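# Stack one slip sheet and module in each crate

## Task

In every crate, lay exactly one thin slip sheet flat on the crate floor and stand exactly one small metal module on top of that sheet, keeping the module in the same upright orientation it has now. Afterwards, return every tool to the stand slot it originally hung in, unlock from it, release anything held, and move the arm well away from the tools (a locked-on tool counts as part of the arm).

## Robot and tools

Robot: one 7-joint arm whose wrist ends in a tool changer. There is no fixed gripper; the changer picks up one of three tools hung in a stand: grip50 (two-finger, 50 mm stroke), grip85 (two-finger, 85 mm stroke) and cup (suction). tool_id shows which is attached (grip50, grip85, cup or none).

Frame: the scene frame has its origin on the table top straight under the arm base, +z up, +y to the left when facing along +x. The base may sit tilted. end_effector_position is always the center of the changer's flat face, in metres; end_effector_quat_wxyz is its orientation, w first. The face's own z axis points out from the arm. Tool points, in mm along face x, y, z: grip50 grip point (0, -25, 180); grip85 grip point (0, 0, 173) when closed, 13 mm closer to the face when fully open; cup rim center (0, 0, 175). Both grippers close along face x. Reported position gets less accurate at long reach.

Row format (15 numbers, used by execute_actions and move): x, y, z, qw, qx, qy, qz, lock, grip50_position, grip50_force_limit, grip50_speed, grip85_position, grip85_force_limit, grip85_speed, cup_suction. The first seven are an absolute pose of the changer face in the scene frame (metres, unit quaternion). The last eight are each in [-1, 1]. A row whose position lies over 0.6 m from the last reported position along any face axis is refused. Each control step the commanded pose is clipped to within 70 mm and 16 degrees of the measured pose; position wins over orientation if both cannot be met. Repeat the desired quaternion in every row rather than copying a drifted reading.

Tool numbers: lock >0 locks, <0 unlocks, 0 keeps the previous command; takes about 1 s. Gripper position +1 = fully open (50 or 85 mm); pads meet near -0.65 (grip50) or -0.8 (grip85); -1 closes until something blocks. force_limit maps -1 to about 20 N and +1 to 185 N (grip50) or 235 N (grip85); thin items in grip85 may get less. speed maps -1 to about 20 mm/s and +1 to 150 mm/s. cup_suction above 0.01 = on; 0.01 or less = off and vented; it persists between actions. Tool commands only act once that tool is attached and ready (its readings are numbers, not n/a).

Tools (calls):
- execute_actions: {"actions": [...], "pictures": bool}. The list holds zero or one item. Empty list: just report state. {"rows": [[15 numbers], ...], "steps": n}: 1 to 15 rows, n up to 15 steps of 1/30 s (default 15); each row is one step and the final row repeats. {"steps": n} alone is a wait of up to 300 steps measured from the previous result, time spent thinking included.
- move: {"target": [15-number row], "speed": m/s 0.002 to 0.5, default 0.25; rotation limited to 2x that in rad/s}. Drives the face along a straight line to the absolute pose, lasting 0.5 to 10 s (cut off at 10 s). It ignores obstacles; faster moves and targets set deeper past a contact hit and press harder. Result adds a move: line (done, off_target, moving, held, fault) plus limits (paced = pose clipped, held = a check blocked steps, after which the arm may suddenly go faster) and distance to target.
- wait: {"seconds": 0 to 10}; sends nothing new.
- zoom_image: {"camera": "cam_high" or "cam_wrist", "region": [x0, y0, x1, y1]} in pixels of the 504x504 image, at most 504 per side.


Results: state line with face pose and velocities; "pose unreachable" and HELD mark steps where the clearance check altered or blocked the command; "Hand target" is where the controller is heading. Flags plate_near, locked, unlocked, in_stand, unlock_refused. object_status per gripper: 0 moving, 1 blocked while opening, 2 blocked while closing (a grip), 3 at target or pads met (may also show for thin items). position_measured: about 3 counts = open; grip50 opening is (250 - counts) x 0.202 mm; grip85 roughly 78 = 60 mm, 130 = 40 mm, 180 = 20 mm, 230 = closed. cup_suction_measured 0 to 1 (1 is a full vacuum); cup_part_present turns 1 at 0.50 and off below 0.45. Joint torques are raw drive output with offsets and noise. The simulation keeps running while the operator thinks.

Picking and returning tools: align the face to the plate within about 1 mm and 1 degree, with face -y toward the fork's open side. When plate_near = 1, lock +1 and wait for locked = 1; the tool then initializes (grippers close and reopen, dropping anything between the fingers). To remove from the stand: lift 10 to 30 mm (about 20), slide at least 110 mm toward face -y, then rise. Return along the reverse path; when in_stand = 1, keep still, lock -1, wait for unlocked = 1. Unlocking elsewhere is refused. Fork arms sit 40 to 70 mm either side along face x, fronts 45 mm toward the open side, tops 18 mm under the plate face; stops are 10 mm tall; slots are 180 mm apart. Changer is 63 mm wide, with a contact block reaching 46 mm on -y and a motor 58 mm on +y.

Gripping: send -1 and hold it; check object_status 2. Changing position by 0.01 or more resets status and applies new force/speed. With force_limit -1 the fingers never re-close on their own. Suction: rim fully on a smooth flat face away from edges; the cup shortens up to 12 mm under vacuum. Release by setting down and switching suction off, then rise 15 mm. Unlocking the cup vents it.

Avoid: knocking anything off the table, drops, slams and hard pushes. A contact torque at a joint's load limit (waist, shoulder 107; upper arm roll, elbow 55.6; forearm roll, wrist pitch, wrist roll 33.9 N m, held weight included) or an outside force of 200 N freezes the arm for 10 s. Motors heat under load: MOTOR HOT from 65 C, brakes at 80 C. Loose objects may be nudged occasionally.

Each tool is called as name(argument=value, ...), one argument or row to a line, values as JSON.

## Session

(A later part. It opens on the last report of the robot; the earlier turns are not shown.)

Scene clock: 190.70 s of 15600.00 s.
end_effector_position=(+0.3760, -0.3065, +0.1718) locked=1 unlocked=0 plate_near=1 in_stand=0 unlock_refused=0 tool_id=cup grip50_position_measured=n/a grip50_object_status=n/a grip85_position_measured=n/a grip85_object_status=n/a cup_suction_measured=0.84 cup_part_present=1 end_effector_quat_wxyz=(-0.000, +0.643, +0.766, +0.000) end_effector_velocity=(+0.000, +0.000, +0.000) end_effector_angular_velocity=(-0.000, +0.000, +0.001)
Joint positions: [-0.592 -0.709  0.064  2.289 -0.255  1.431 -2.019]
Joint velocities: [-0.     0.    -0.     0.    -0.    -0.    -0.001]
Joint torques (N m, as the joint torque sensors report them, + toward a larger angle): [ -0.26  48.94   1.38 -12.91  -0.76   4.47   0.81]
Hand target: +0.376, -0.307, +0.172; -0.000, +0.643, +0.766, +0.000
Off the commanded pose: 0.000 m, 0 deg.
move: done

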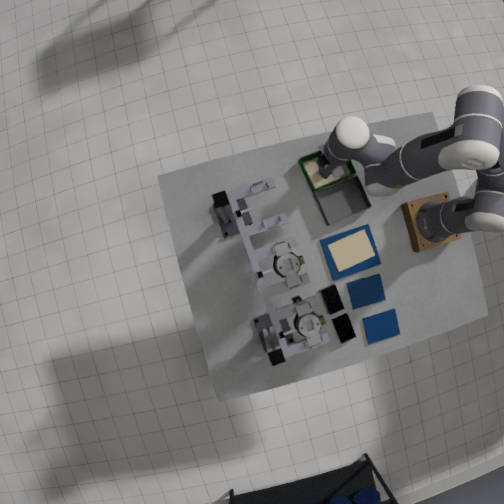

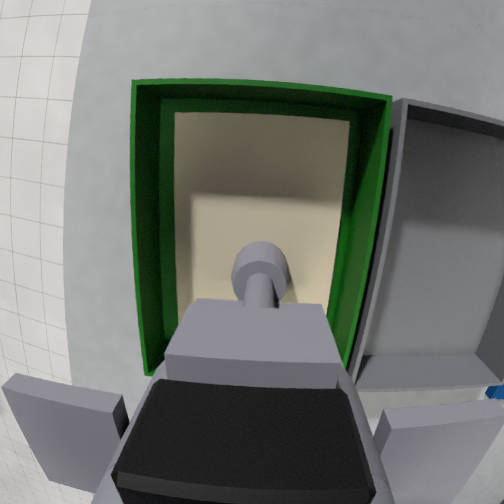

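move(
  target=[0.376,-0.3065,0.170,0,0.6428,0.766,0,0,1,0,0,1,0,0,1],
  speed=0.005,
)

move(
  target=[0.376,-0.3065,0.172,0,0.6428,0.766,0,0,1,0,0,1,0,0,0],
  speed=0.003,
)

move(
  target=[0.376,-0.3065,0.25,0,0.6428,0.766,0,0,1,0,0,1,0,0,0],
  speed=0.06,
)

move(
  target=[0.375,0.027,0.24,0,0.6494,0.7604,0,0,1,0,0,1,0,0,0],
  speed=0.15,
)

move(
  target=[0.375,0.027,0.188,0,0.6494,0.7604,0,0,1,0,0,1,0,0,0],
  speed=0.08,
)

move(
  target=[0.375,0.027,0.178,0,0.6494,0.7604,0,0,1,0,0,1,0,0,1],
  speed=0.01,
)

Scene clock: 196.73 s of 15600.00 s.
end_effector_position=(+0.3760, -0.3065, +0.1702) locked=1 unlocked=0 plate_near=1 in_stand=0 unlock_refused=0 tool_id=cup grip50_position_measured=n/a grip50_object_status=n/a grip85_position_measured=n/a grip85_object_status=n/a cup_suction_measured=0.84 cup_part_present=1 end_effector_quat_wxyz=(+0.000, +0.643, +0.766, +0.000) end_effector_velocity=(-0.000, +0.000, -0.000) end_effector_angular_velocity=(+0.000, +0.000, -0.001)
Joint positions: [-0.59  -0.714  0.062  2.289 -0.255  1.436 -2.019]
Joint velocities: [-0.    -0.     0.     0.     0.001 -0.    -0.   ]
Joint torques (N m, as the joint torque sensors report them, + toward a larger angle): [  0.82  46.23   1.35 -12.43  -0.62   4.33   1.13]
Hand target: +0.376, -0.307, +0.170; -0.000, +0.643, +0.766, +0.000
Off the commanded pose: 0.000 m, 0 deg.
move: done

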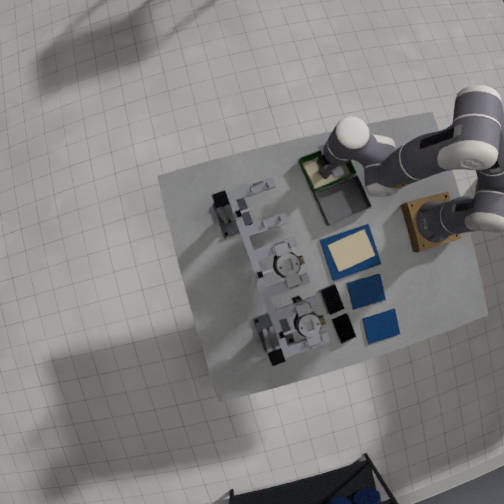

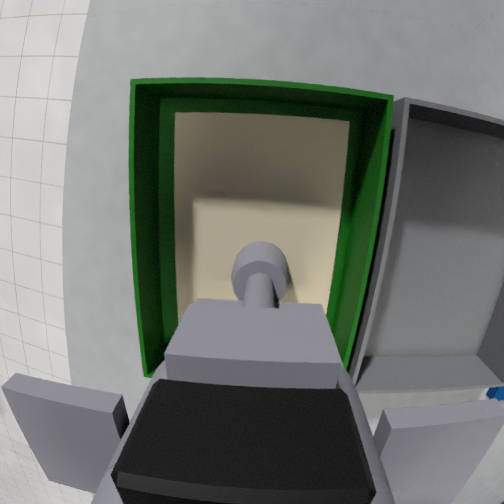

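Scene clock: 197.57 s of 15600.00 s.
end_effector_position=(+0.3765, -0.3067, +0.1725) locked=1 unlocked=0 plate_near=1 in_stand=0 unlock_refused=0 tool_id=cup grip50_position_measured=n/a grip50_object_status=n/a grip85_position_measured=n/a grip85_object_status=n/a cup_suction_measured=0.00 cup_part_present=0 end_effector_quat_wxyz=(+0.001, +0.643, +0.766, +0.000) end_effector_velocity=(+0.000, -0.000, +0.000) end_effector_angular_velocity=(-0.000, -0.000, +0.001)
Joint positions: [-0.591 -0.707  0.064  2.289 -0.255  1.432 -2.019]
Joint velocities: [ 0.     0.     0.    -0.    -0.001  0.    -0.   ]
Joint torques (N m, as the joint torque sensors report them, + toward a larger angle): [ -3.03  43.93   3.   -10.23  -0.5    3.29   0.1 ]
Hand target: +0.376, -0.306, +0.172; +0.000, +0.643, +0.766, -0.000
Off the commanded pose: 0.001 m, 0 deg.
move: done

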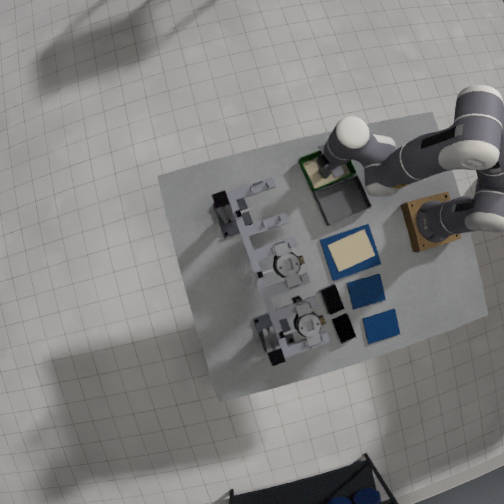

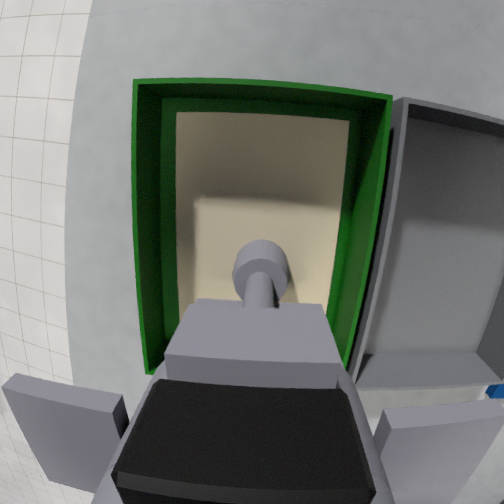

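Scene clock: 199.13 s of 15600.00 s.
end_effector_position=(+0.3758, -0.3064, +0.2503) locked=1 unlocked=0 plate_near=1 in_stand=0 unlock_refused=0 tool_id=cup grip50_position_measured=n/a grip50_object_status=n/a grip85_position_measured=n/a grip85_object_status=n/a cup_suction_measured=0.00 cup_part_present=0 end_effector_quat_wxyz=(+0.000, +0.643, +0.766, -0.000) end_effector_velocity=(-0.000, +0.000, -0.000) end_effector_angular_velocity=(+0.000, +0.001, +0.001)
Joint positions: [-0.668 -0.493  0.164  2.3   -0.209  1.22  -2.055]
Joint velocities: [ 0.    -0.001 -0.     0.    -0.    -0.    -0.   ]
Joint torques (N m, as the joint torque sensors report them, + toward a larger angle): [ -2.82  45.23   3.38 -17.16  -1.77   4.26  -0.5 ]
Hand target: +0.376, -0.306, +0.250; +0.000, +0.643, +0.766, -0.000
Off the commanded pose: 0.000 m, 0 deg.
move: done

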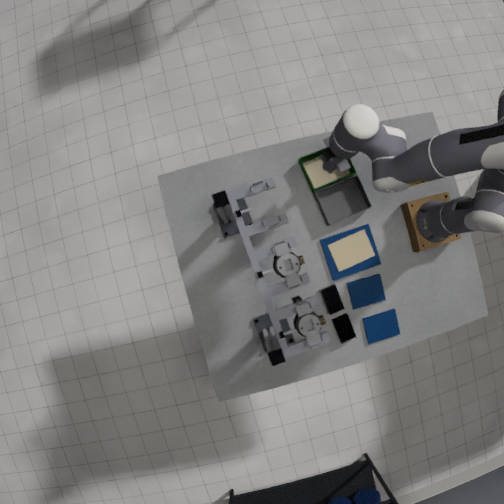

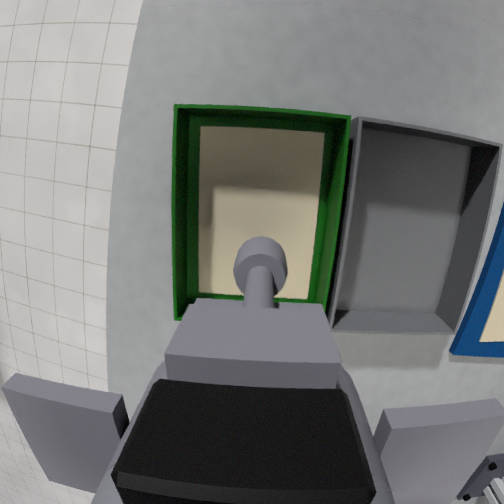

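Scene clock: 201.70 s of 15600.00 s.
end_effector_position=(+0.3747, +0.0284, +0.2395) locked=1 unlocked=0 plate_near=1 in_stand=0 unlock_refused=0 tool_id=cup grip50_position_measured=n/a grip50_object_status=n/a grip85_position_measured=n/a grip85_object_status=n/a cup_suction_measured=0.00 cup_part_present=0 end_effector_quat_wxyz=(-0.001, +0.649, +0.761, +0.002) end_effector_velocity=(+0.000, -0.000, +0.000) end_effector_angular_velocity=(+0.000, -0.000, -0.003)
Joint positions: [ 0.185 -0.396  0.08   2.636 -0.305  1.469 -1.149]
Joint velocities: [-0.001  0.     0.    -0.     0.002  0.     0.   ]
Joint torques (N m, as the joint torque sensors report them, + toward a larger angle): [ -2.24  34.22   0.83 -10.63  -0.54   4.75   0.21]
Hand target: +0.375, +0.028, +0.239; -0.001, +0.649, +0.760, +0.002
Off the commanded pose: 0.002 m, 0 deg.
move: done

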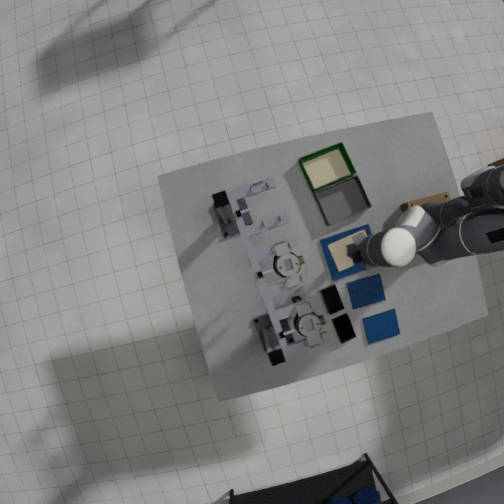

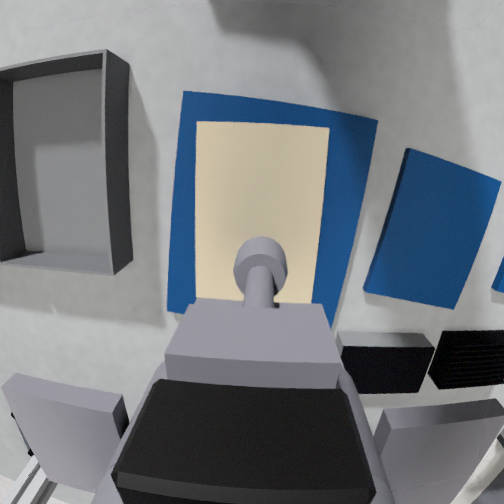

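Scene clock: 202.63 s of 15600.00 s.
end_effector_position=(+0.3751, +0.0272, +0.1878) locked=1 unlocked=0 plate_near=1 in_stand=0 unlock_refused=0 tool_id=cup grip50_position_measured=n/a grip50_object_status=n/a grip85_position_measured=n/a grip85_object_status=n/a cup_suction_measured=0.00 cup_part_present=0 end_effector_quat_wxyz=(-0.000, +0.649, +0.761, +0.000) end_effector_velocity=(+0.000, -0.000, +0.001) end_effector_angular_velocity=(+0.001, -0.002, -0.003)
Joint positions: [ 0.313 -0.605 -0.066  2.632 -0.323  1.682 -1.13 ]
Joint velocities: [0.    0.002 0.    0.    0.002 0.    0.001]
Joint torques (N m, as the joint torque sensors report them, + toward a larger angle): [-0.19 37.91 -0.09 -5.33  0.6   4.07  0.38]
Hand target: +0.375, +0.027, +0.188; -0.000, +0.649, +0.760, +0.000
Off the commanded pose: 0.000 m, 0 deg.
move: done

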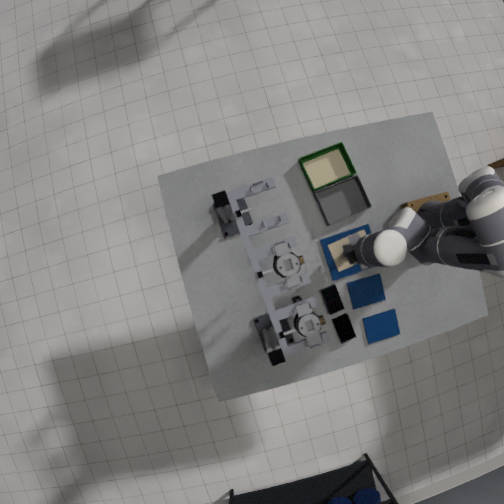

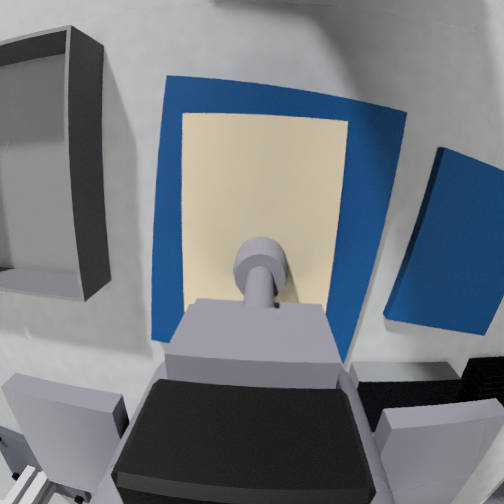

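Scene clock: 203.83 s of 15600.00 s.
end_effector_position=(+0.3749, +0.0270, +0.1779) locked=1 unlocked=0 plate_near=1 in_stand=0 unlock_refused=0 tool_id=cup grip50_position_measured=n/a grip50_object_status=n/a grip85_position_measured=n/a grip85_object_status=n/a cup_suction_measured=0.84 cup_part_present=1 end_effector_quat_wxyz=(-0.000, +0.649, +0.760, -0.000) end_effector_velocity=(+0.000, +0.000, +0.000) end_effector_angular_velocity=(+0.000, -0.000, +0.001)
Joint positions: [ 0.329 -0.646 -0.081  2.626 -0.319  1.718 -1.13 ]
Joint velocities: [ 0.     0.    -0.     0.    -0.001  0.     0.   ]
Joint torques (N m, as the joint torque sensors report them, + toward a larger angle): [ 0.51 38.76 -0.58 -4.52  0.73  4.45  0.53]
Hand target: +0.375, +0.027, +0.178; -0.000, +0.649, +0.760, +0.000
Off the commanded pose: 0.000 m, 0 deg.
move: done

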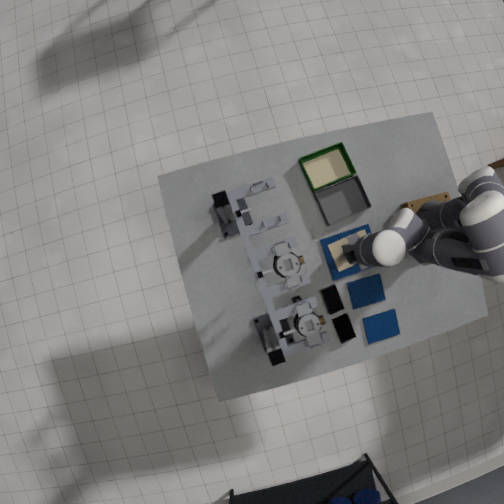

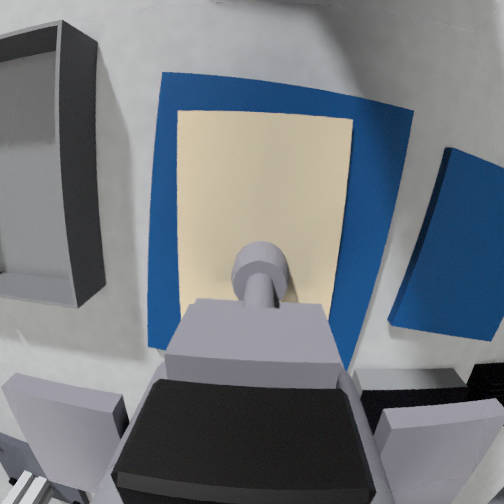

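move(
  target=[0.375,0.027,0.24,0,0.6494,0.7604,0,0,1,0,0,1,0,0,1],
  speed=0.05,
)

move(
  target=[0.356,-0.172,0.24,0,0.6428,0.766,0,0,1,0,0,1,0,0,1],
  speed=0.12,
)

move(
  target=[0.356,-0.172,0.212,0,0.6428,0.766,0,0,1,0,0,1,0,0,1],
  speed=0.03,
)

Scene clock: 208.80 s of 15600.00 s.
end_effector_position=(+0.3748, +0.0268, +0.2403) locked=1 unlocked=0 plate_near=1 in_stand=0 unlock_refused=0 tool_id=cup grip50_position_measured=n/a grip50_object_status=n/a grip85_position_measured=n/a grip85_object_status=n/a cup_suction_measured=0.84 cup_part_present=1 end_effector_quat_wxyz=(+0.000, +0.650, +0.760, -0.000) end_effector_velocity=(-0.000, -0.000, -0.000) end_effector_angular_velocity=(+0.000, +0.001, -0.002)
Joint positions: [ 0.181 -0.392  0.078  2.636 -0.313  1.463 -1.146]
Joint velocities: [-0.    -0.001  0.     0.     0.001  0.     0.001]
Joint torques (N m, as the joint torque sensors report them, + toward a larger angle): [ -1.59  34.21   1.78 -11.88  -0.47   4.24  -0.15]
Hand target: +0.375, +0.027, +0.240; +0.000, +0.650, +0.760, -0.000
Off the commanded pose: 0.000 m, 0 deg.
move: done

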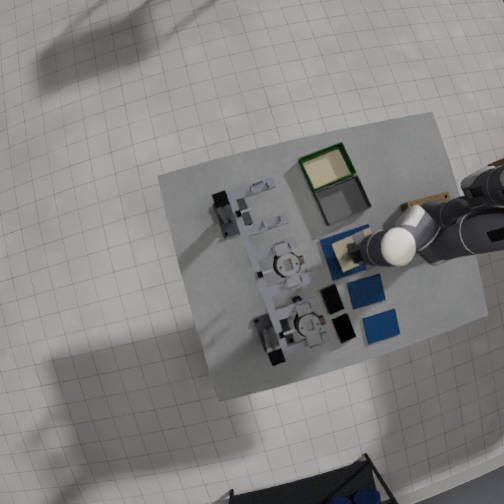

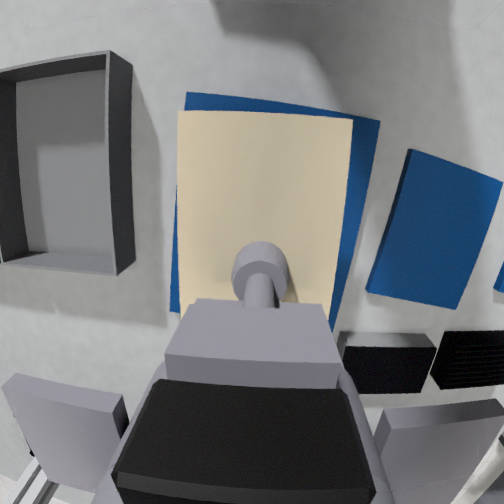

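Scene clock: 210.77 s of 15600.00 s.
end_effector_position=(+0.3563, -0.1731, +0.2401) locked=1 unlocked=0 plate_near=1 in_stand=0 unlock_refused=0 tool_id=cup grip50_position_measured=n/a grip50_object_status=n/a grip85_position_measured=n/a grip85_object_status=n/a cup_suction_measured=0.84 cup_part_present=1 end_effector_quat_wxyz=(+0.001, +0.643, +0.766, -0.001) end_effector_velocity=(+0.000, +0.000, +0.000) end_effector_angular_velocity=(+0.000, -0.000, +0.001)
Joint positions: [-0.387 -0.416  0.114  2.572 -0.303  1.42  -1.71 ]
Joint velocities: [ 0.001  0.    -0.    -0.     0.     0.    -0.001]
Joint torques (N m, as the joint torque sensors report them, + toward a larger angle): [  0.24  36.78   2.21 -12.63  -1.23   4.03   0.28]
Hand target: +0.356, -0.173, +0.240; +0.001, +0.643, +0.766, -0.001
Off the commanded pose: 0.001 m, 0 deg.
move: done

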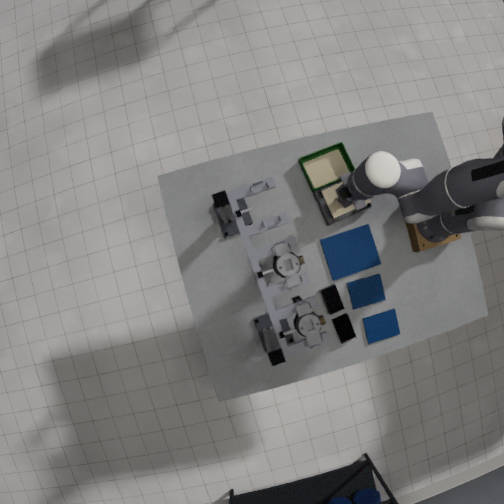

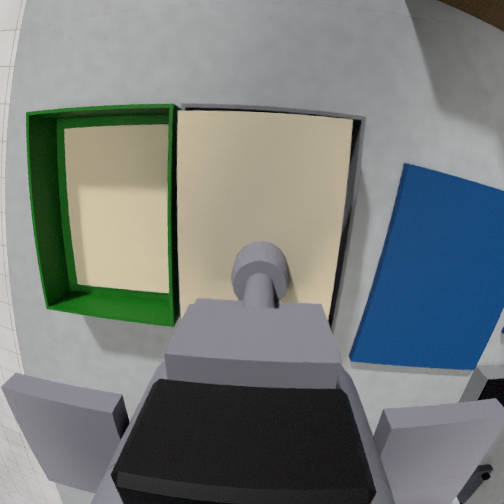

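Scene clock: 211.93 s of 15600.00 s.
end_effector_position=(+0.3561, -0.1720, +0.2119) locked=1 unlocked=0 plate_near=1 in_stand=0 unlock_refused=0 tool_id=cup grip50_position_measured=n/a grip50_object_status=n/a grip85_position_measured=n/a grip85_object_status=n/a cup_suction_measured=0.84 cup_part_present=1 end_effector_quat_wxyz=(-0.000, +0.643, +0.766, +0.000) end_effector_velocity=(+0.000, -0.000, +0.000) end_effector_angular_velocity=(-0.000, -0.001, -0.001)
Joint positions: [-0.318 -0.517  0.033  2.579 -0.33   1.534 -1.689]
Joint velocities: [-0.     0.001 -0.    -0.     0.     0.     0.   ]
Joint torques (N m, as the joint torque sensors report them, + toward a larger angle): [ 0.33 38.68  0.15 -9.19 -0.41  4.43  0.64]
Hand target: +0.356, -0.172, +0.212; -0.000, +0.643, +0.766, +0.000
Off the commanded pose: 0.000 m, 0 deg.
move: done

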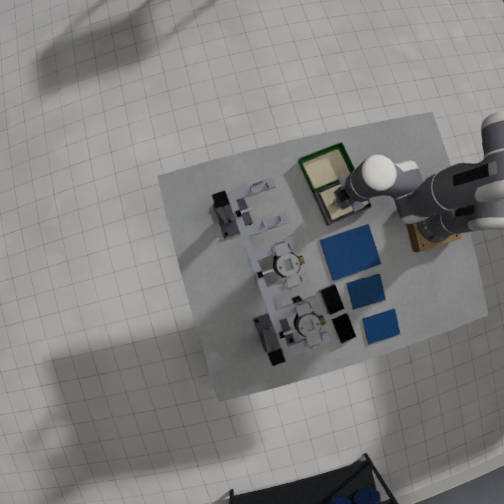

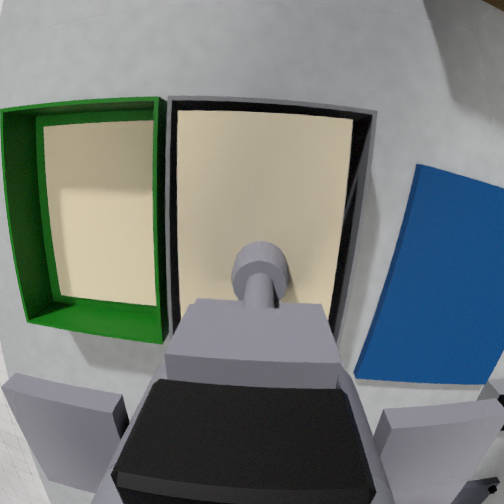

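move(
  target=[0.357,-0.169,0.206,0,0.6528,0.7576,0,0,1,0,0,1,0,0,1],
  speed=0.02,
)

Scene clock: 214.20 s of 15600.00 s.
end_effector_position=(+0.3569, -0.1689, +0.2059) locked=1 unlocked=0 plate_near=1 in_stand=0 unlock_refused=0 tool_id=cup grip50_position_measured=n/a grip50_object_status=n/a grip85_position_measured=n/a grip85_object_status=n/a cup_suction_measured=0.84 cup_part_present=1 end_effector_quat_wxyz=(-0.000, +0.653, +0.758, +0.000) end_effector_velocity=(+0.000, +0.000, -0.000) end_effector_angular_velocity=(-0.000, +0.000, +0.001)
Joint positions: [-0.291 -0.538  0.016  2.579 -0.319  1.557 -1.66 ]
Joint velocities: [ 0.     0.    -0.    -0.    -0.    -0.    -0.001]
Joint torques (N m, as the joint torque sensors report them, + toward a larger angle): [ 0.29 39.    0.74 -9.21  0.14  4.67  0.79]
Hand target: +0.357, -0.169, +0.206; -0.000, +0.653, +0.758, +0.000
Off the commanded pose: 0.000 m, 0 deg.
move: done

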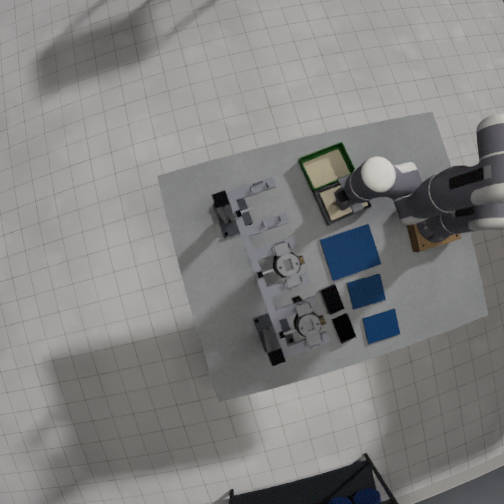

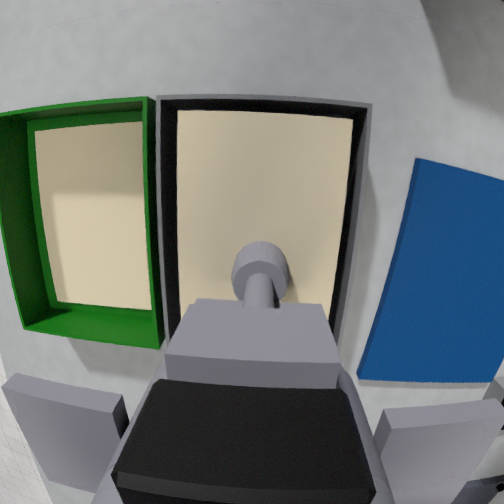

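move(
  target=[0.359,-0.1695,0.173,0,0.6494,0.7604,0,0,1,0,0,1,0,0,1],
  speed=0.015,
)

move(
  target=[0.359,-0.1695,0.170,0,0.6494,0.7604,0,0,1,0,0,1,0,0,1],
  speed=0.005,
)

move(
  target=[0.359,-0.1695,0.172,0,0.6494,0.7604,0,0,1,0,0,1,0,0,0],
  speed=0.003,
)

move(
  target=[0.359,-0.1695,0.25,0,0.6494,0.7604,0,0,1,0,0,1,0,0,0],
  speed=0.06,
)

move(
  target=[0.5126,-0.1917,0.3845,0,0.6801,0.7331,0,0,1,0,0,1,0,0,0],
  speed=0.15,
)

move(
  target=[0.6572,-0.1808,0.3845,0,0.6801,0.7331,0,0,1,0,0,1,0,0,0],
  speed=0.06,
)

move(
  target=[0.6572,-0.1808,0.3645,0,0.6801,0.7331,0,0,1,0,0,1,0,0,0],
  speed=0.015,
)

Scene clock: 229.50 s of 15600.00 s.
end_effector_position=(+0.3590, -0.1695, +0.1728) locked=1 unlocked=0 plate_near=1 in_stand=0 unlock_refused=0 tool_id=cup grip50_position_measured=n/a grip50_object_status=n/a grip85_position_measured=n/a grip85_object_status=n/a cup_suction_measured=0.84 cup_part_present=1 end_effector_quat_wxyz=(-0.000, +0.650, +0.760, +0.000) end_effector_velocity=(-0.000, +0.000, -0.000) end_effector_angular_velocity=(+0.000, +0.001, +0.000)
Joint positions: [-0.236 -0.665 -0.043  2.559 -0.32   1.668 -1.661]
Joint velocities: [ 0.     0.     0.     0.    -0.    -0.001  0.   ]
Joint torques (N m, as the joint torque sensors report them, + toward a larger angle): [ 0.29 41.36 -0.15 -5.75  0.34  4.76 -0.34]
Hand target: +0.359, -0.169, +0.173; -0.000, +0.649, +0.760, +0.000
Off the commanded pose: 0.000 m, 0 deg.
move: done

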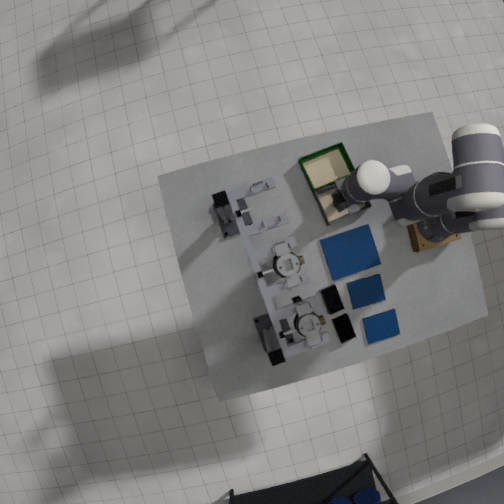

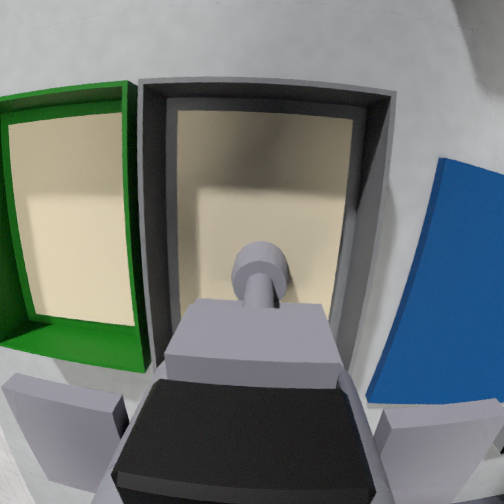

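Scene clock: 230.30 s of 15600.00 s.
end_effector_position=(+0.3589, -0.1695, +0.1700) locked=1 unlocked=0 plate_near=1 in_stand=0 unlock_refused=0 tool_id=cup grip50_position_measured=n/a grip50_object_status=n/a grip85_position_measured=n/a grip85_object_status=n/a cup_suction_measured=0.84 cup_part_present=1 end_effector_quat_wxyz=(-0.000, +0.649, +0.760, -0.000) end_effector_velocity=(+0.000, -0.000, +0.000) end_effector_angular_velocity=(-0.000, -0.000, +0.000)
Joint positions: [-0.231 -0.676 -0.048  2.557 -0.32   1.678 -1.661]
Joint velocities: [ 0.     0.     0.    -0.     0.    -0.    -0.001]
Joint torques (N m, as the joint torque sensors report them, + toward a larger angle): [ 0.32 40.47 -0.2  -5.84  0.65  4.72  0.59]
Hand target: +0.359, -0.169, +0.170; -0.000, +0.649, +0.760, +0.000
Off the commanded pose: 0.000 m, 0 deg.
move: done

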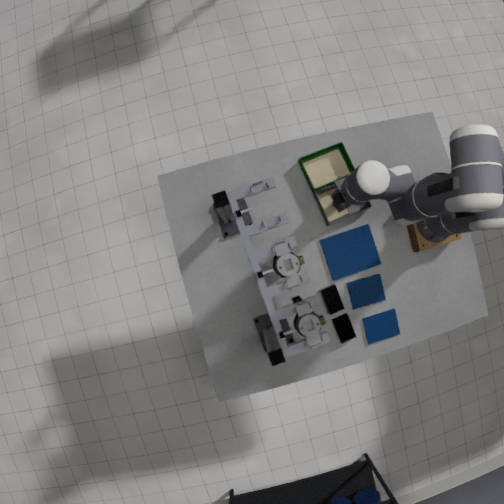

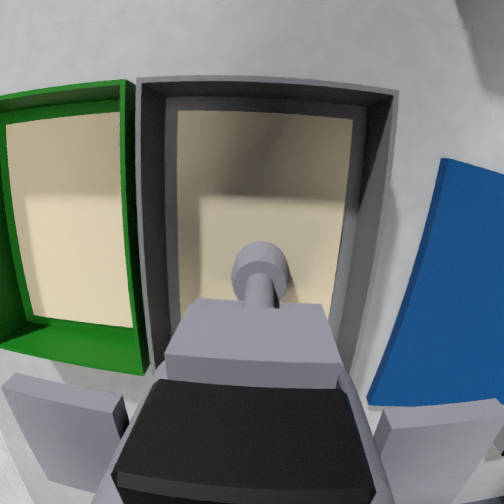

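Scene clock: 231.20 s of 15600.00 s.
end_effector_position=(+0.3593, -0.1696, +0.1723) locked=1 unlocked=0 plate_near=1 in_stand=0 unlock_refused=0 tool_id=cup grip50_position_measured=n/a grip50_object_status=n/a grip85_position_measured=n/a grip85_object_status=n/a cup_suction_measured=0.00 cup_part_present=0 end_effector_quat_wxyz=(+0.001, +0.650, +0.760, +0.000) end_effector_velocity=(+0.000, +0.000, +0.000) end_effector_angular_velocity=(+0.000, -0.000, +0.000)
Joint positions: [-0.233 -0.668 -0.046  2.558 -0.32   1.672 -1.661]
Joint velocities: [-0. -0.  0. -0. -0.  0.  0.]
Joint torques (N m, as the joint torque sensors report them, + toward a larger angle): [-2.38 37.75  1.81 -4.5   0.35  3.3  -0.12]
Hand target: +0.359, -0.170, +0.172; +0.000, +0.649, +0.760, -0.000
Off the commanded pose: 0.000 m, 0 deg.
move: done

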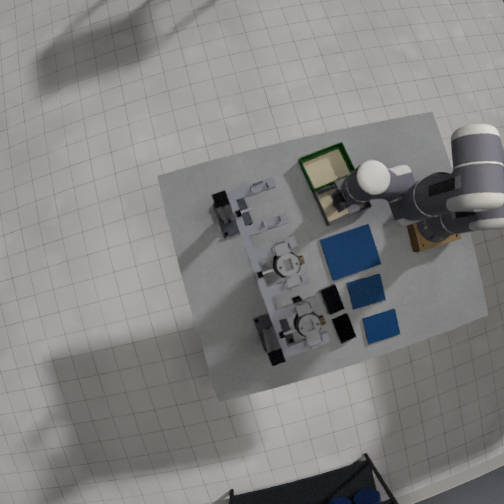

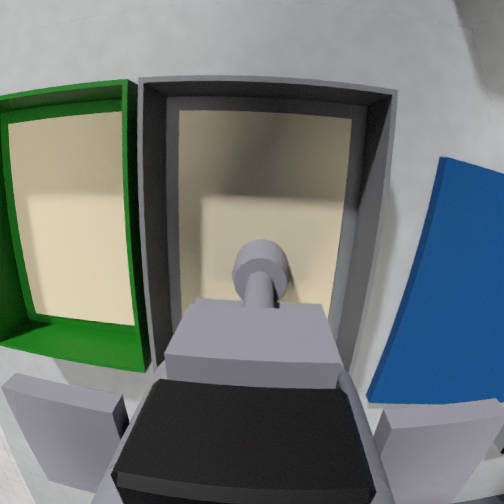

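Scene clock: 232.77 s of 15600.00 s.
end_effector_position=(+0.3587, -0.1696, +0.2503) locked=1 unlocked=0 plate_near=1 in_stand=0 unlock_refused=0 tool_id=cup grip50_position_measured=n/a grip50_object_status=n/a grip85_position_measured=n/a grip85_object_status=n/a cup_suction_measured=0.00 cup_part_present=0 end_effector_quat_wxyz=(+0.000, +0.650, +0.760, -0.000) end_effector_velocity=(-0.000, +0.000, -0.000) end_effector_angular_velocity=(+0.000, +0.001, -0.000)
Joint positions: [-0.403 -0.383  0.15   2.563 -0.278  1.376 -1.701]
Joint velocities: [ 0.    -0.001 -0.    -0.    -0.    -0.     0.   ]
Joint torques (N m, as the joint torque sensors report them, + toward a larger angle): [ -2.2   35.58   2.75 -13.81  -0.97   3.96  -0.2 ]
Hand target: +0.359, -0.170, +0.250; +0.000, +0.650, +0.760, -0.000
Off the commanded pose: 0.000 m, 0 deg.
move: done

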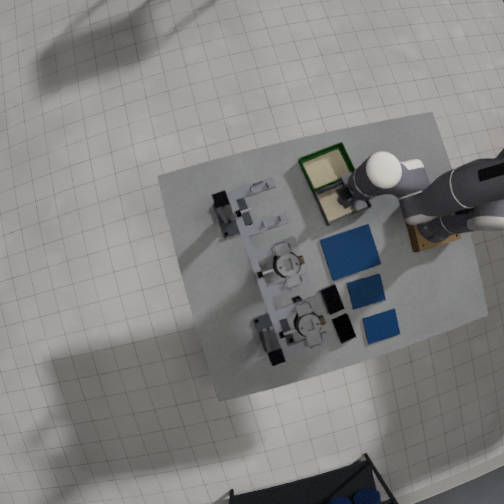

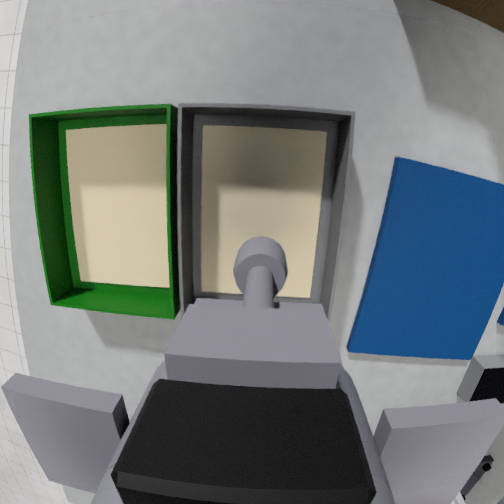

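Scene clock: 234.43 s of 15600.00 s.
end_effector_position=(+0.5121, -0.1912, +0.3855) locked=1 unlocked=0 plate_near=1 in_stand=0 unlock_refused=0 tool_id=cup grip50_position_measured=n/a grip50_object_status=n/a grip85_position_measured=n/a grip85_object_status=n/a cup_suction_measured=0.00 cup_part_present=0 end_effector_quat_wxyz=(+0.000, +0.680, +0.733, -0.000) end_effector_velocity=(-0.000, +0.000, -0.000) end_effector_angular_velocity=(+0.001, -0.000, -0.001)
Joint positions: [-0.434 -0.309  0.276  2.029 -0.112  0.765 -1.721]
Joint velocities: [ 0.    -0.     0.    -0.     0.001 -0.     0.   ]
Joint torques (N m, as the joint torque sensors report them, + toward a larger angle): [ -1.7   46.59   2.49 -28.24  -3.51   4.38   0.71]
Hand target: +0.512, -0.191, +0.385; +0.000, +0.680, +0.733, -0.000
Off the commanded pose: 0.001 m, 0 deg.
move: done

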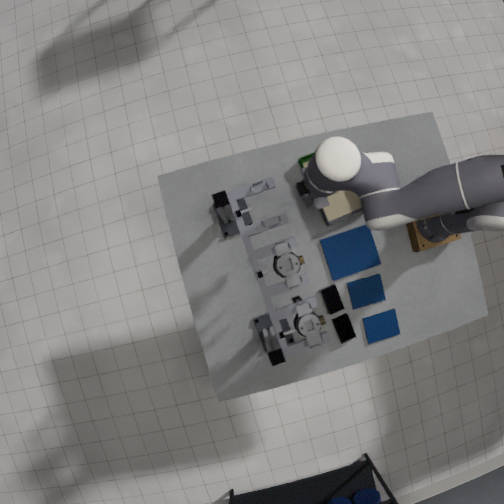

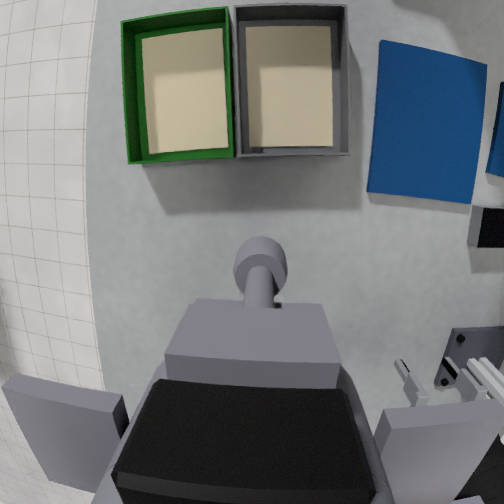

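Scene clock: 237.13 s of 15600.00 s.
end_effector_position=(+0.6572, -0.1804, +0.3850) locked=1 unlocked=0 plate_near=1 in_stand=0 unlock_refused=0 tool_id=cup grip50_position_measured=n/a grip50_object_status=n/a grip85_position_measured=n/a grip85_object_status=n/a cup_suction_measured=0.00 cup_part_present=0 end_effector_quat_wxyz=(+0.000, +0.680, +0.733, +0.000) end_effector_velocity=(-0.000, +0.000, +0.000) end_effector_angular_velocity=(+0.001, -0.000, -0.001)
Joint positions: [-0.321 -0.586  0.248  1.597 -0.164  0.604 -1.649]
Joint velocities: [0.    0.    0.    0.    0.001 0.    0.   ]
Joint torques (N m, as the joint torque sensors report them, + toward a larger angle): [ -1.36  64.04   4.87 -30.9   -4.09   4.09   0.76]
Hand target: +0.657, -0.180, +0.385; +0.000, +0.680, +0.733, +0.000
Off the commanded pose: 0.001 m, 0 deg.
move: done

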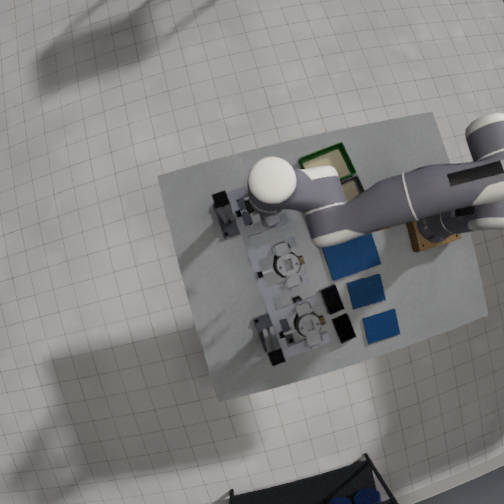

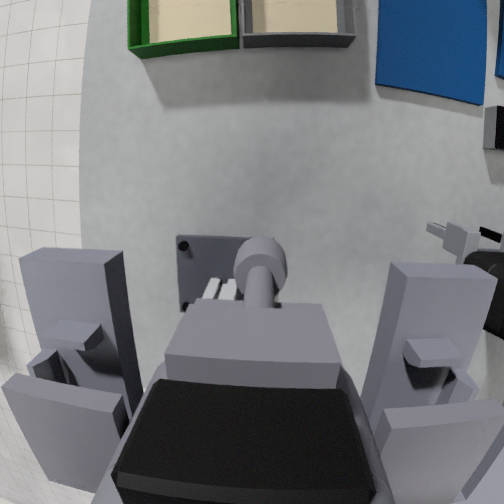

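Scene clock: 238.73 s of 15600.00 s.
end_effector_position=(+0.6575, -0.1809, +0.3649) locked=1 unlocked=0 plate_near=1 in_stand=1 unlock_refused=0 tool_id=cup grip50_position_measured=n/a grip50_object_status=n/a grip85_position_measured=n/a grip85_object_status=n/a cup_suction_measured=0.00 cup_part_present=0 end_effector_quat_wxyz=(+0.000, +0.680, +0.733, +0.000) end_effector_velocity=(-0.000, +0.000, -0.000) end_effector_angular_velocity=(+0.000, +0.000, +0.000)
Joint positions: [-0.318 -0.612  0.241  1.613 -0.171  0.647 -1.646]
Joint velocities: [ 0. -0. -0.  0.  0. -0. -0.]
Joint torques (N m, as the joint torque sensors report them, + toward a larger angle): [ -0.67  61.24   4.96 -29.16  -3.89   3.94   0.91]
Hand target: +0.657, -0.181, +0.364; -0.000, +0.680, +0.733, +0.000
Off the commanded pose: 0.001 m, 0 deg.
move: done

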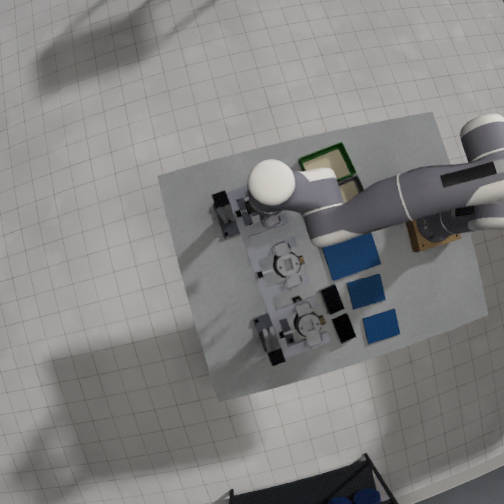

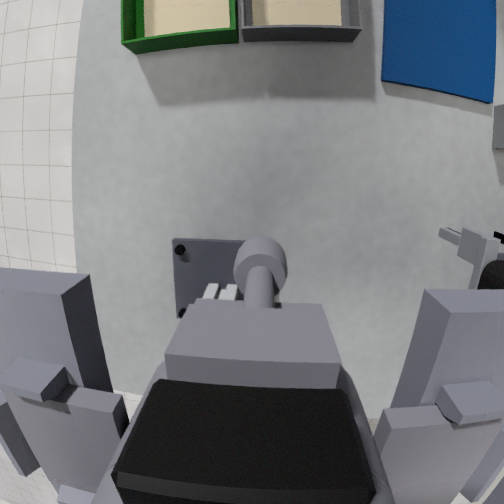

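execute_actions(
  actions=[
    {"rows":[[0.6572,-0.1808,0.3645,0,0.6801,0.7331,0,-1,1,0,0,1,0,0,0]],"steps":15},
  ],
  pictures=false,
)

execute_actions(
  actions=[
    {"steps":25},
  ],
  pictures=false,
)

Scene clock: 241.90 s of 15600.00 s.
end_effector_position=(+0.6573, -0.1809, +0.3647) locked=0 unlocked=0 plate_near=1 in_stand=1 unlock_refused=0 tool_id=none grip50_position_measured=n/a grip50_object_status=n/a grip85_position_measured=n/a grip85_object_status=n/a cup_suction_measured=n/a cup_part_present=n/a end_effector_quat_wxyz=(+0.000, +0.680, +0.733, +0.000) end_effector_velocity=(+0.000, -0.000, +0.000) end_effector_angular_velocity=(-0.001, -0.000, +0.000)
Joint positions: [-0.318 -0.613  0.241  1.614 -0.171  0.647 -1.646]
Joint velocities: [ 0.     0.     0.    -0.    -0.001 -0.     0.   ]
Joint torques (N m, as the joint torque sensors report them, + toward a larger angle): [  0.1   57.43   4.82 -26.52  -3.07   3.41   1.04]
Hand target: +0.657, -0.181, +0.364; -0.000, +0.680, +0.733, +0.000
Off the commanded pose: 0.000 m, 0 deg.
Steps of this call (steps 1 to 80: nothing new was sent; steps 81 to 95: all 15 steps of this action). Readings (end_effector_position | what the end effector reports):
81: (+0.6574, -0.1809, +0.3648) | locked=1 unlocked=0 plate_near=1 in_stand=1 unlock_refused=0 tool_id=cup grip50_position_measured=n/a grip50_object_status=n/a grip85_position_measured=n/a grip85_object_status=n/a cup_suction_measured=0.00 cup_part_present=0
82: (+0.6574, -0.1809, +0.3648) | locked=1 unlocked=0 plate_near=1 in_stand=1 unlock_refused=0 tool_id=cup grip50_position_measured=n/a grip50_object_status=n/a grip85_position_measured=n/a grip85_object_status=n/a cup_suction_measured=0.00 cup_part_present=0
84: (+0.6573, -0.1809, +0.3647) | locked=1 unlocked=0 plate_near=1 in_stand=1 unlock_refused=0 tool_id=cup grip50_position_measured=n/a grip50_object_status=n/a grip85_position_measured=n/a grip85_object_status=n/a cup_suction_measured=0.00 cup_part_present=0
88: (+0.6573, -0.1809, +0.3647) | locked=0 unlocked=0 plate_near=1 in_stand=1 unlock_refused=0 tool_id=none grip50_position_measured=n/a grip50_object_status=n/a grip85_position_measured=n/a grip85_object_status=n/a cup_suction_measured=n/a cup_part_present=n/a
95: the state above

Scene clock: 242.73 s of 15600.00 s.
end_effector_position=(+0.6573, -0.1809, +0.3647) locked=0 unlocked=1 plate_near=1 in_stand=1 unlock_refused=0 tool_id=none grip50_position_measured=n/a grip50_object_status=n/a grip85_position_measured=n/a grip85_object_status=n/a cup_suction_measured=n/a cup_part_present=n/a end_effector_quat_wxyz=(+0.000, +0.680, +0.733, +0.000) end_effector_velocity=(-0.000, -0.000, -0.000) end_effector_angular_velocity=(-0.000, +0.000, -0.001)
Joint positions: [-0.318 -0.613  0.241  1.614 -0.171  0.647 -1.646]
Joint velocities: [-0.     0.    -0.     0.    -0.    -0.     0.001]
Joint torques (N m, as the joint torque sensors report them, + toward a larger angle): [ -0.89  57.14   5.47 -26.34  -3.28   3.18   0.91]
Hand target: +0.657, -0.181, +0.364; -0.000, +0.680, +0.733, +0.000
Off the commanded pose: 0.000 m, 0 deg.
Steps of this call (steps 1 to 25: nothing new was sent). Readings (end_effector_position | what the end effector reports):
1: (+0.6573, -0.1809, +0.3647) | locked=0 unlocked=0 plate_near=1 in_stand=1 unlock_refused=0 tool_id=none grip50_position_measured=n/a grip50_object_status=n/a grip85_position_measured=n/a grip85_object_status=n/a cup_suction_measured=n/a cup_part_present=n/a
2: (+0.6573, -0.1809, +0.3647) | locked=0 unlocked=0 plate_near=1 in_stand=1 unlock_refused=0 tool_id=none grip50_position_measured=n/a grip50_object_status=n/a grip85_position_measured=n/a grip85_object_status=n/a cup_suction_measured=n/a cup_part_present=n/a
4: (+0.6573, -0.1809, +0.3647) | locked=0 unlocked=0 plate_near=1 in_stand=1 unlock_refused=0 tool_id=none grip50_position_measured=n/a grip50_object_status=n/a grip85_position_measured=n/a grip85_object_status=n/a cup_suction_measured=n/a cup_part_present=n/a
8: (+0.6573, -0.1809, +0.3647) | locked=0 unlocked=0 plate_near=1 in_stand=1 unlock_refused=0 tool_id=none grip50_position_measured=n/a grip50_object_status=n/a grip85_position_measured=n/a grip85_object_status=n/a cup_suction_measured=n/a cup_part_present=n/a
25: the state above


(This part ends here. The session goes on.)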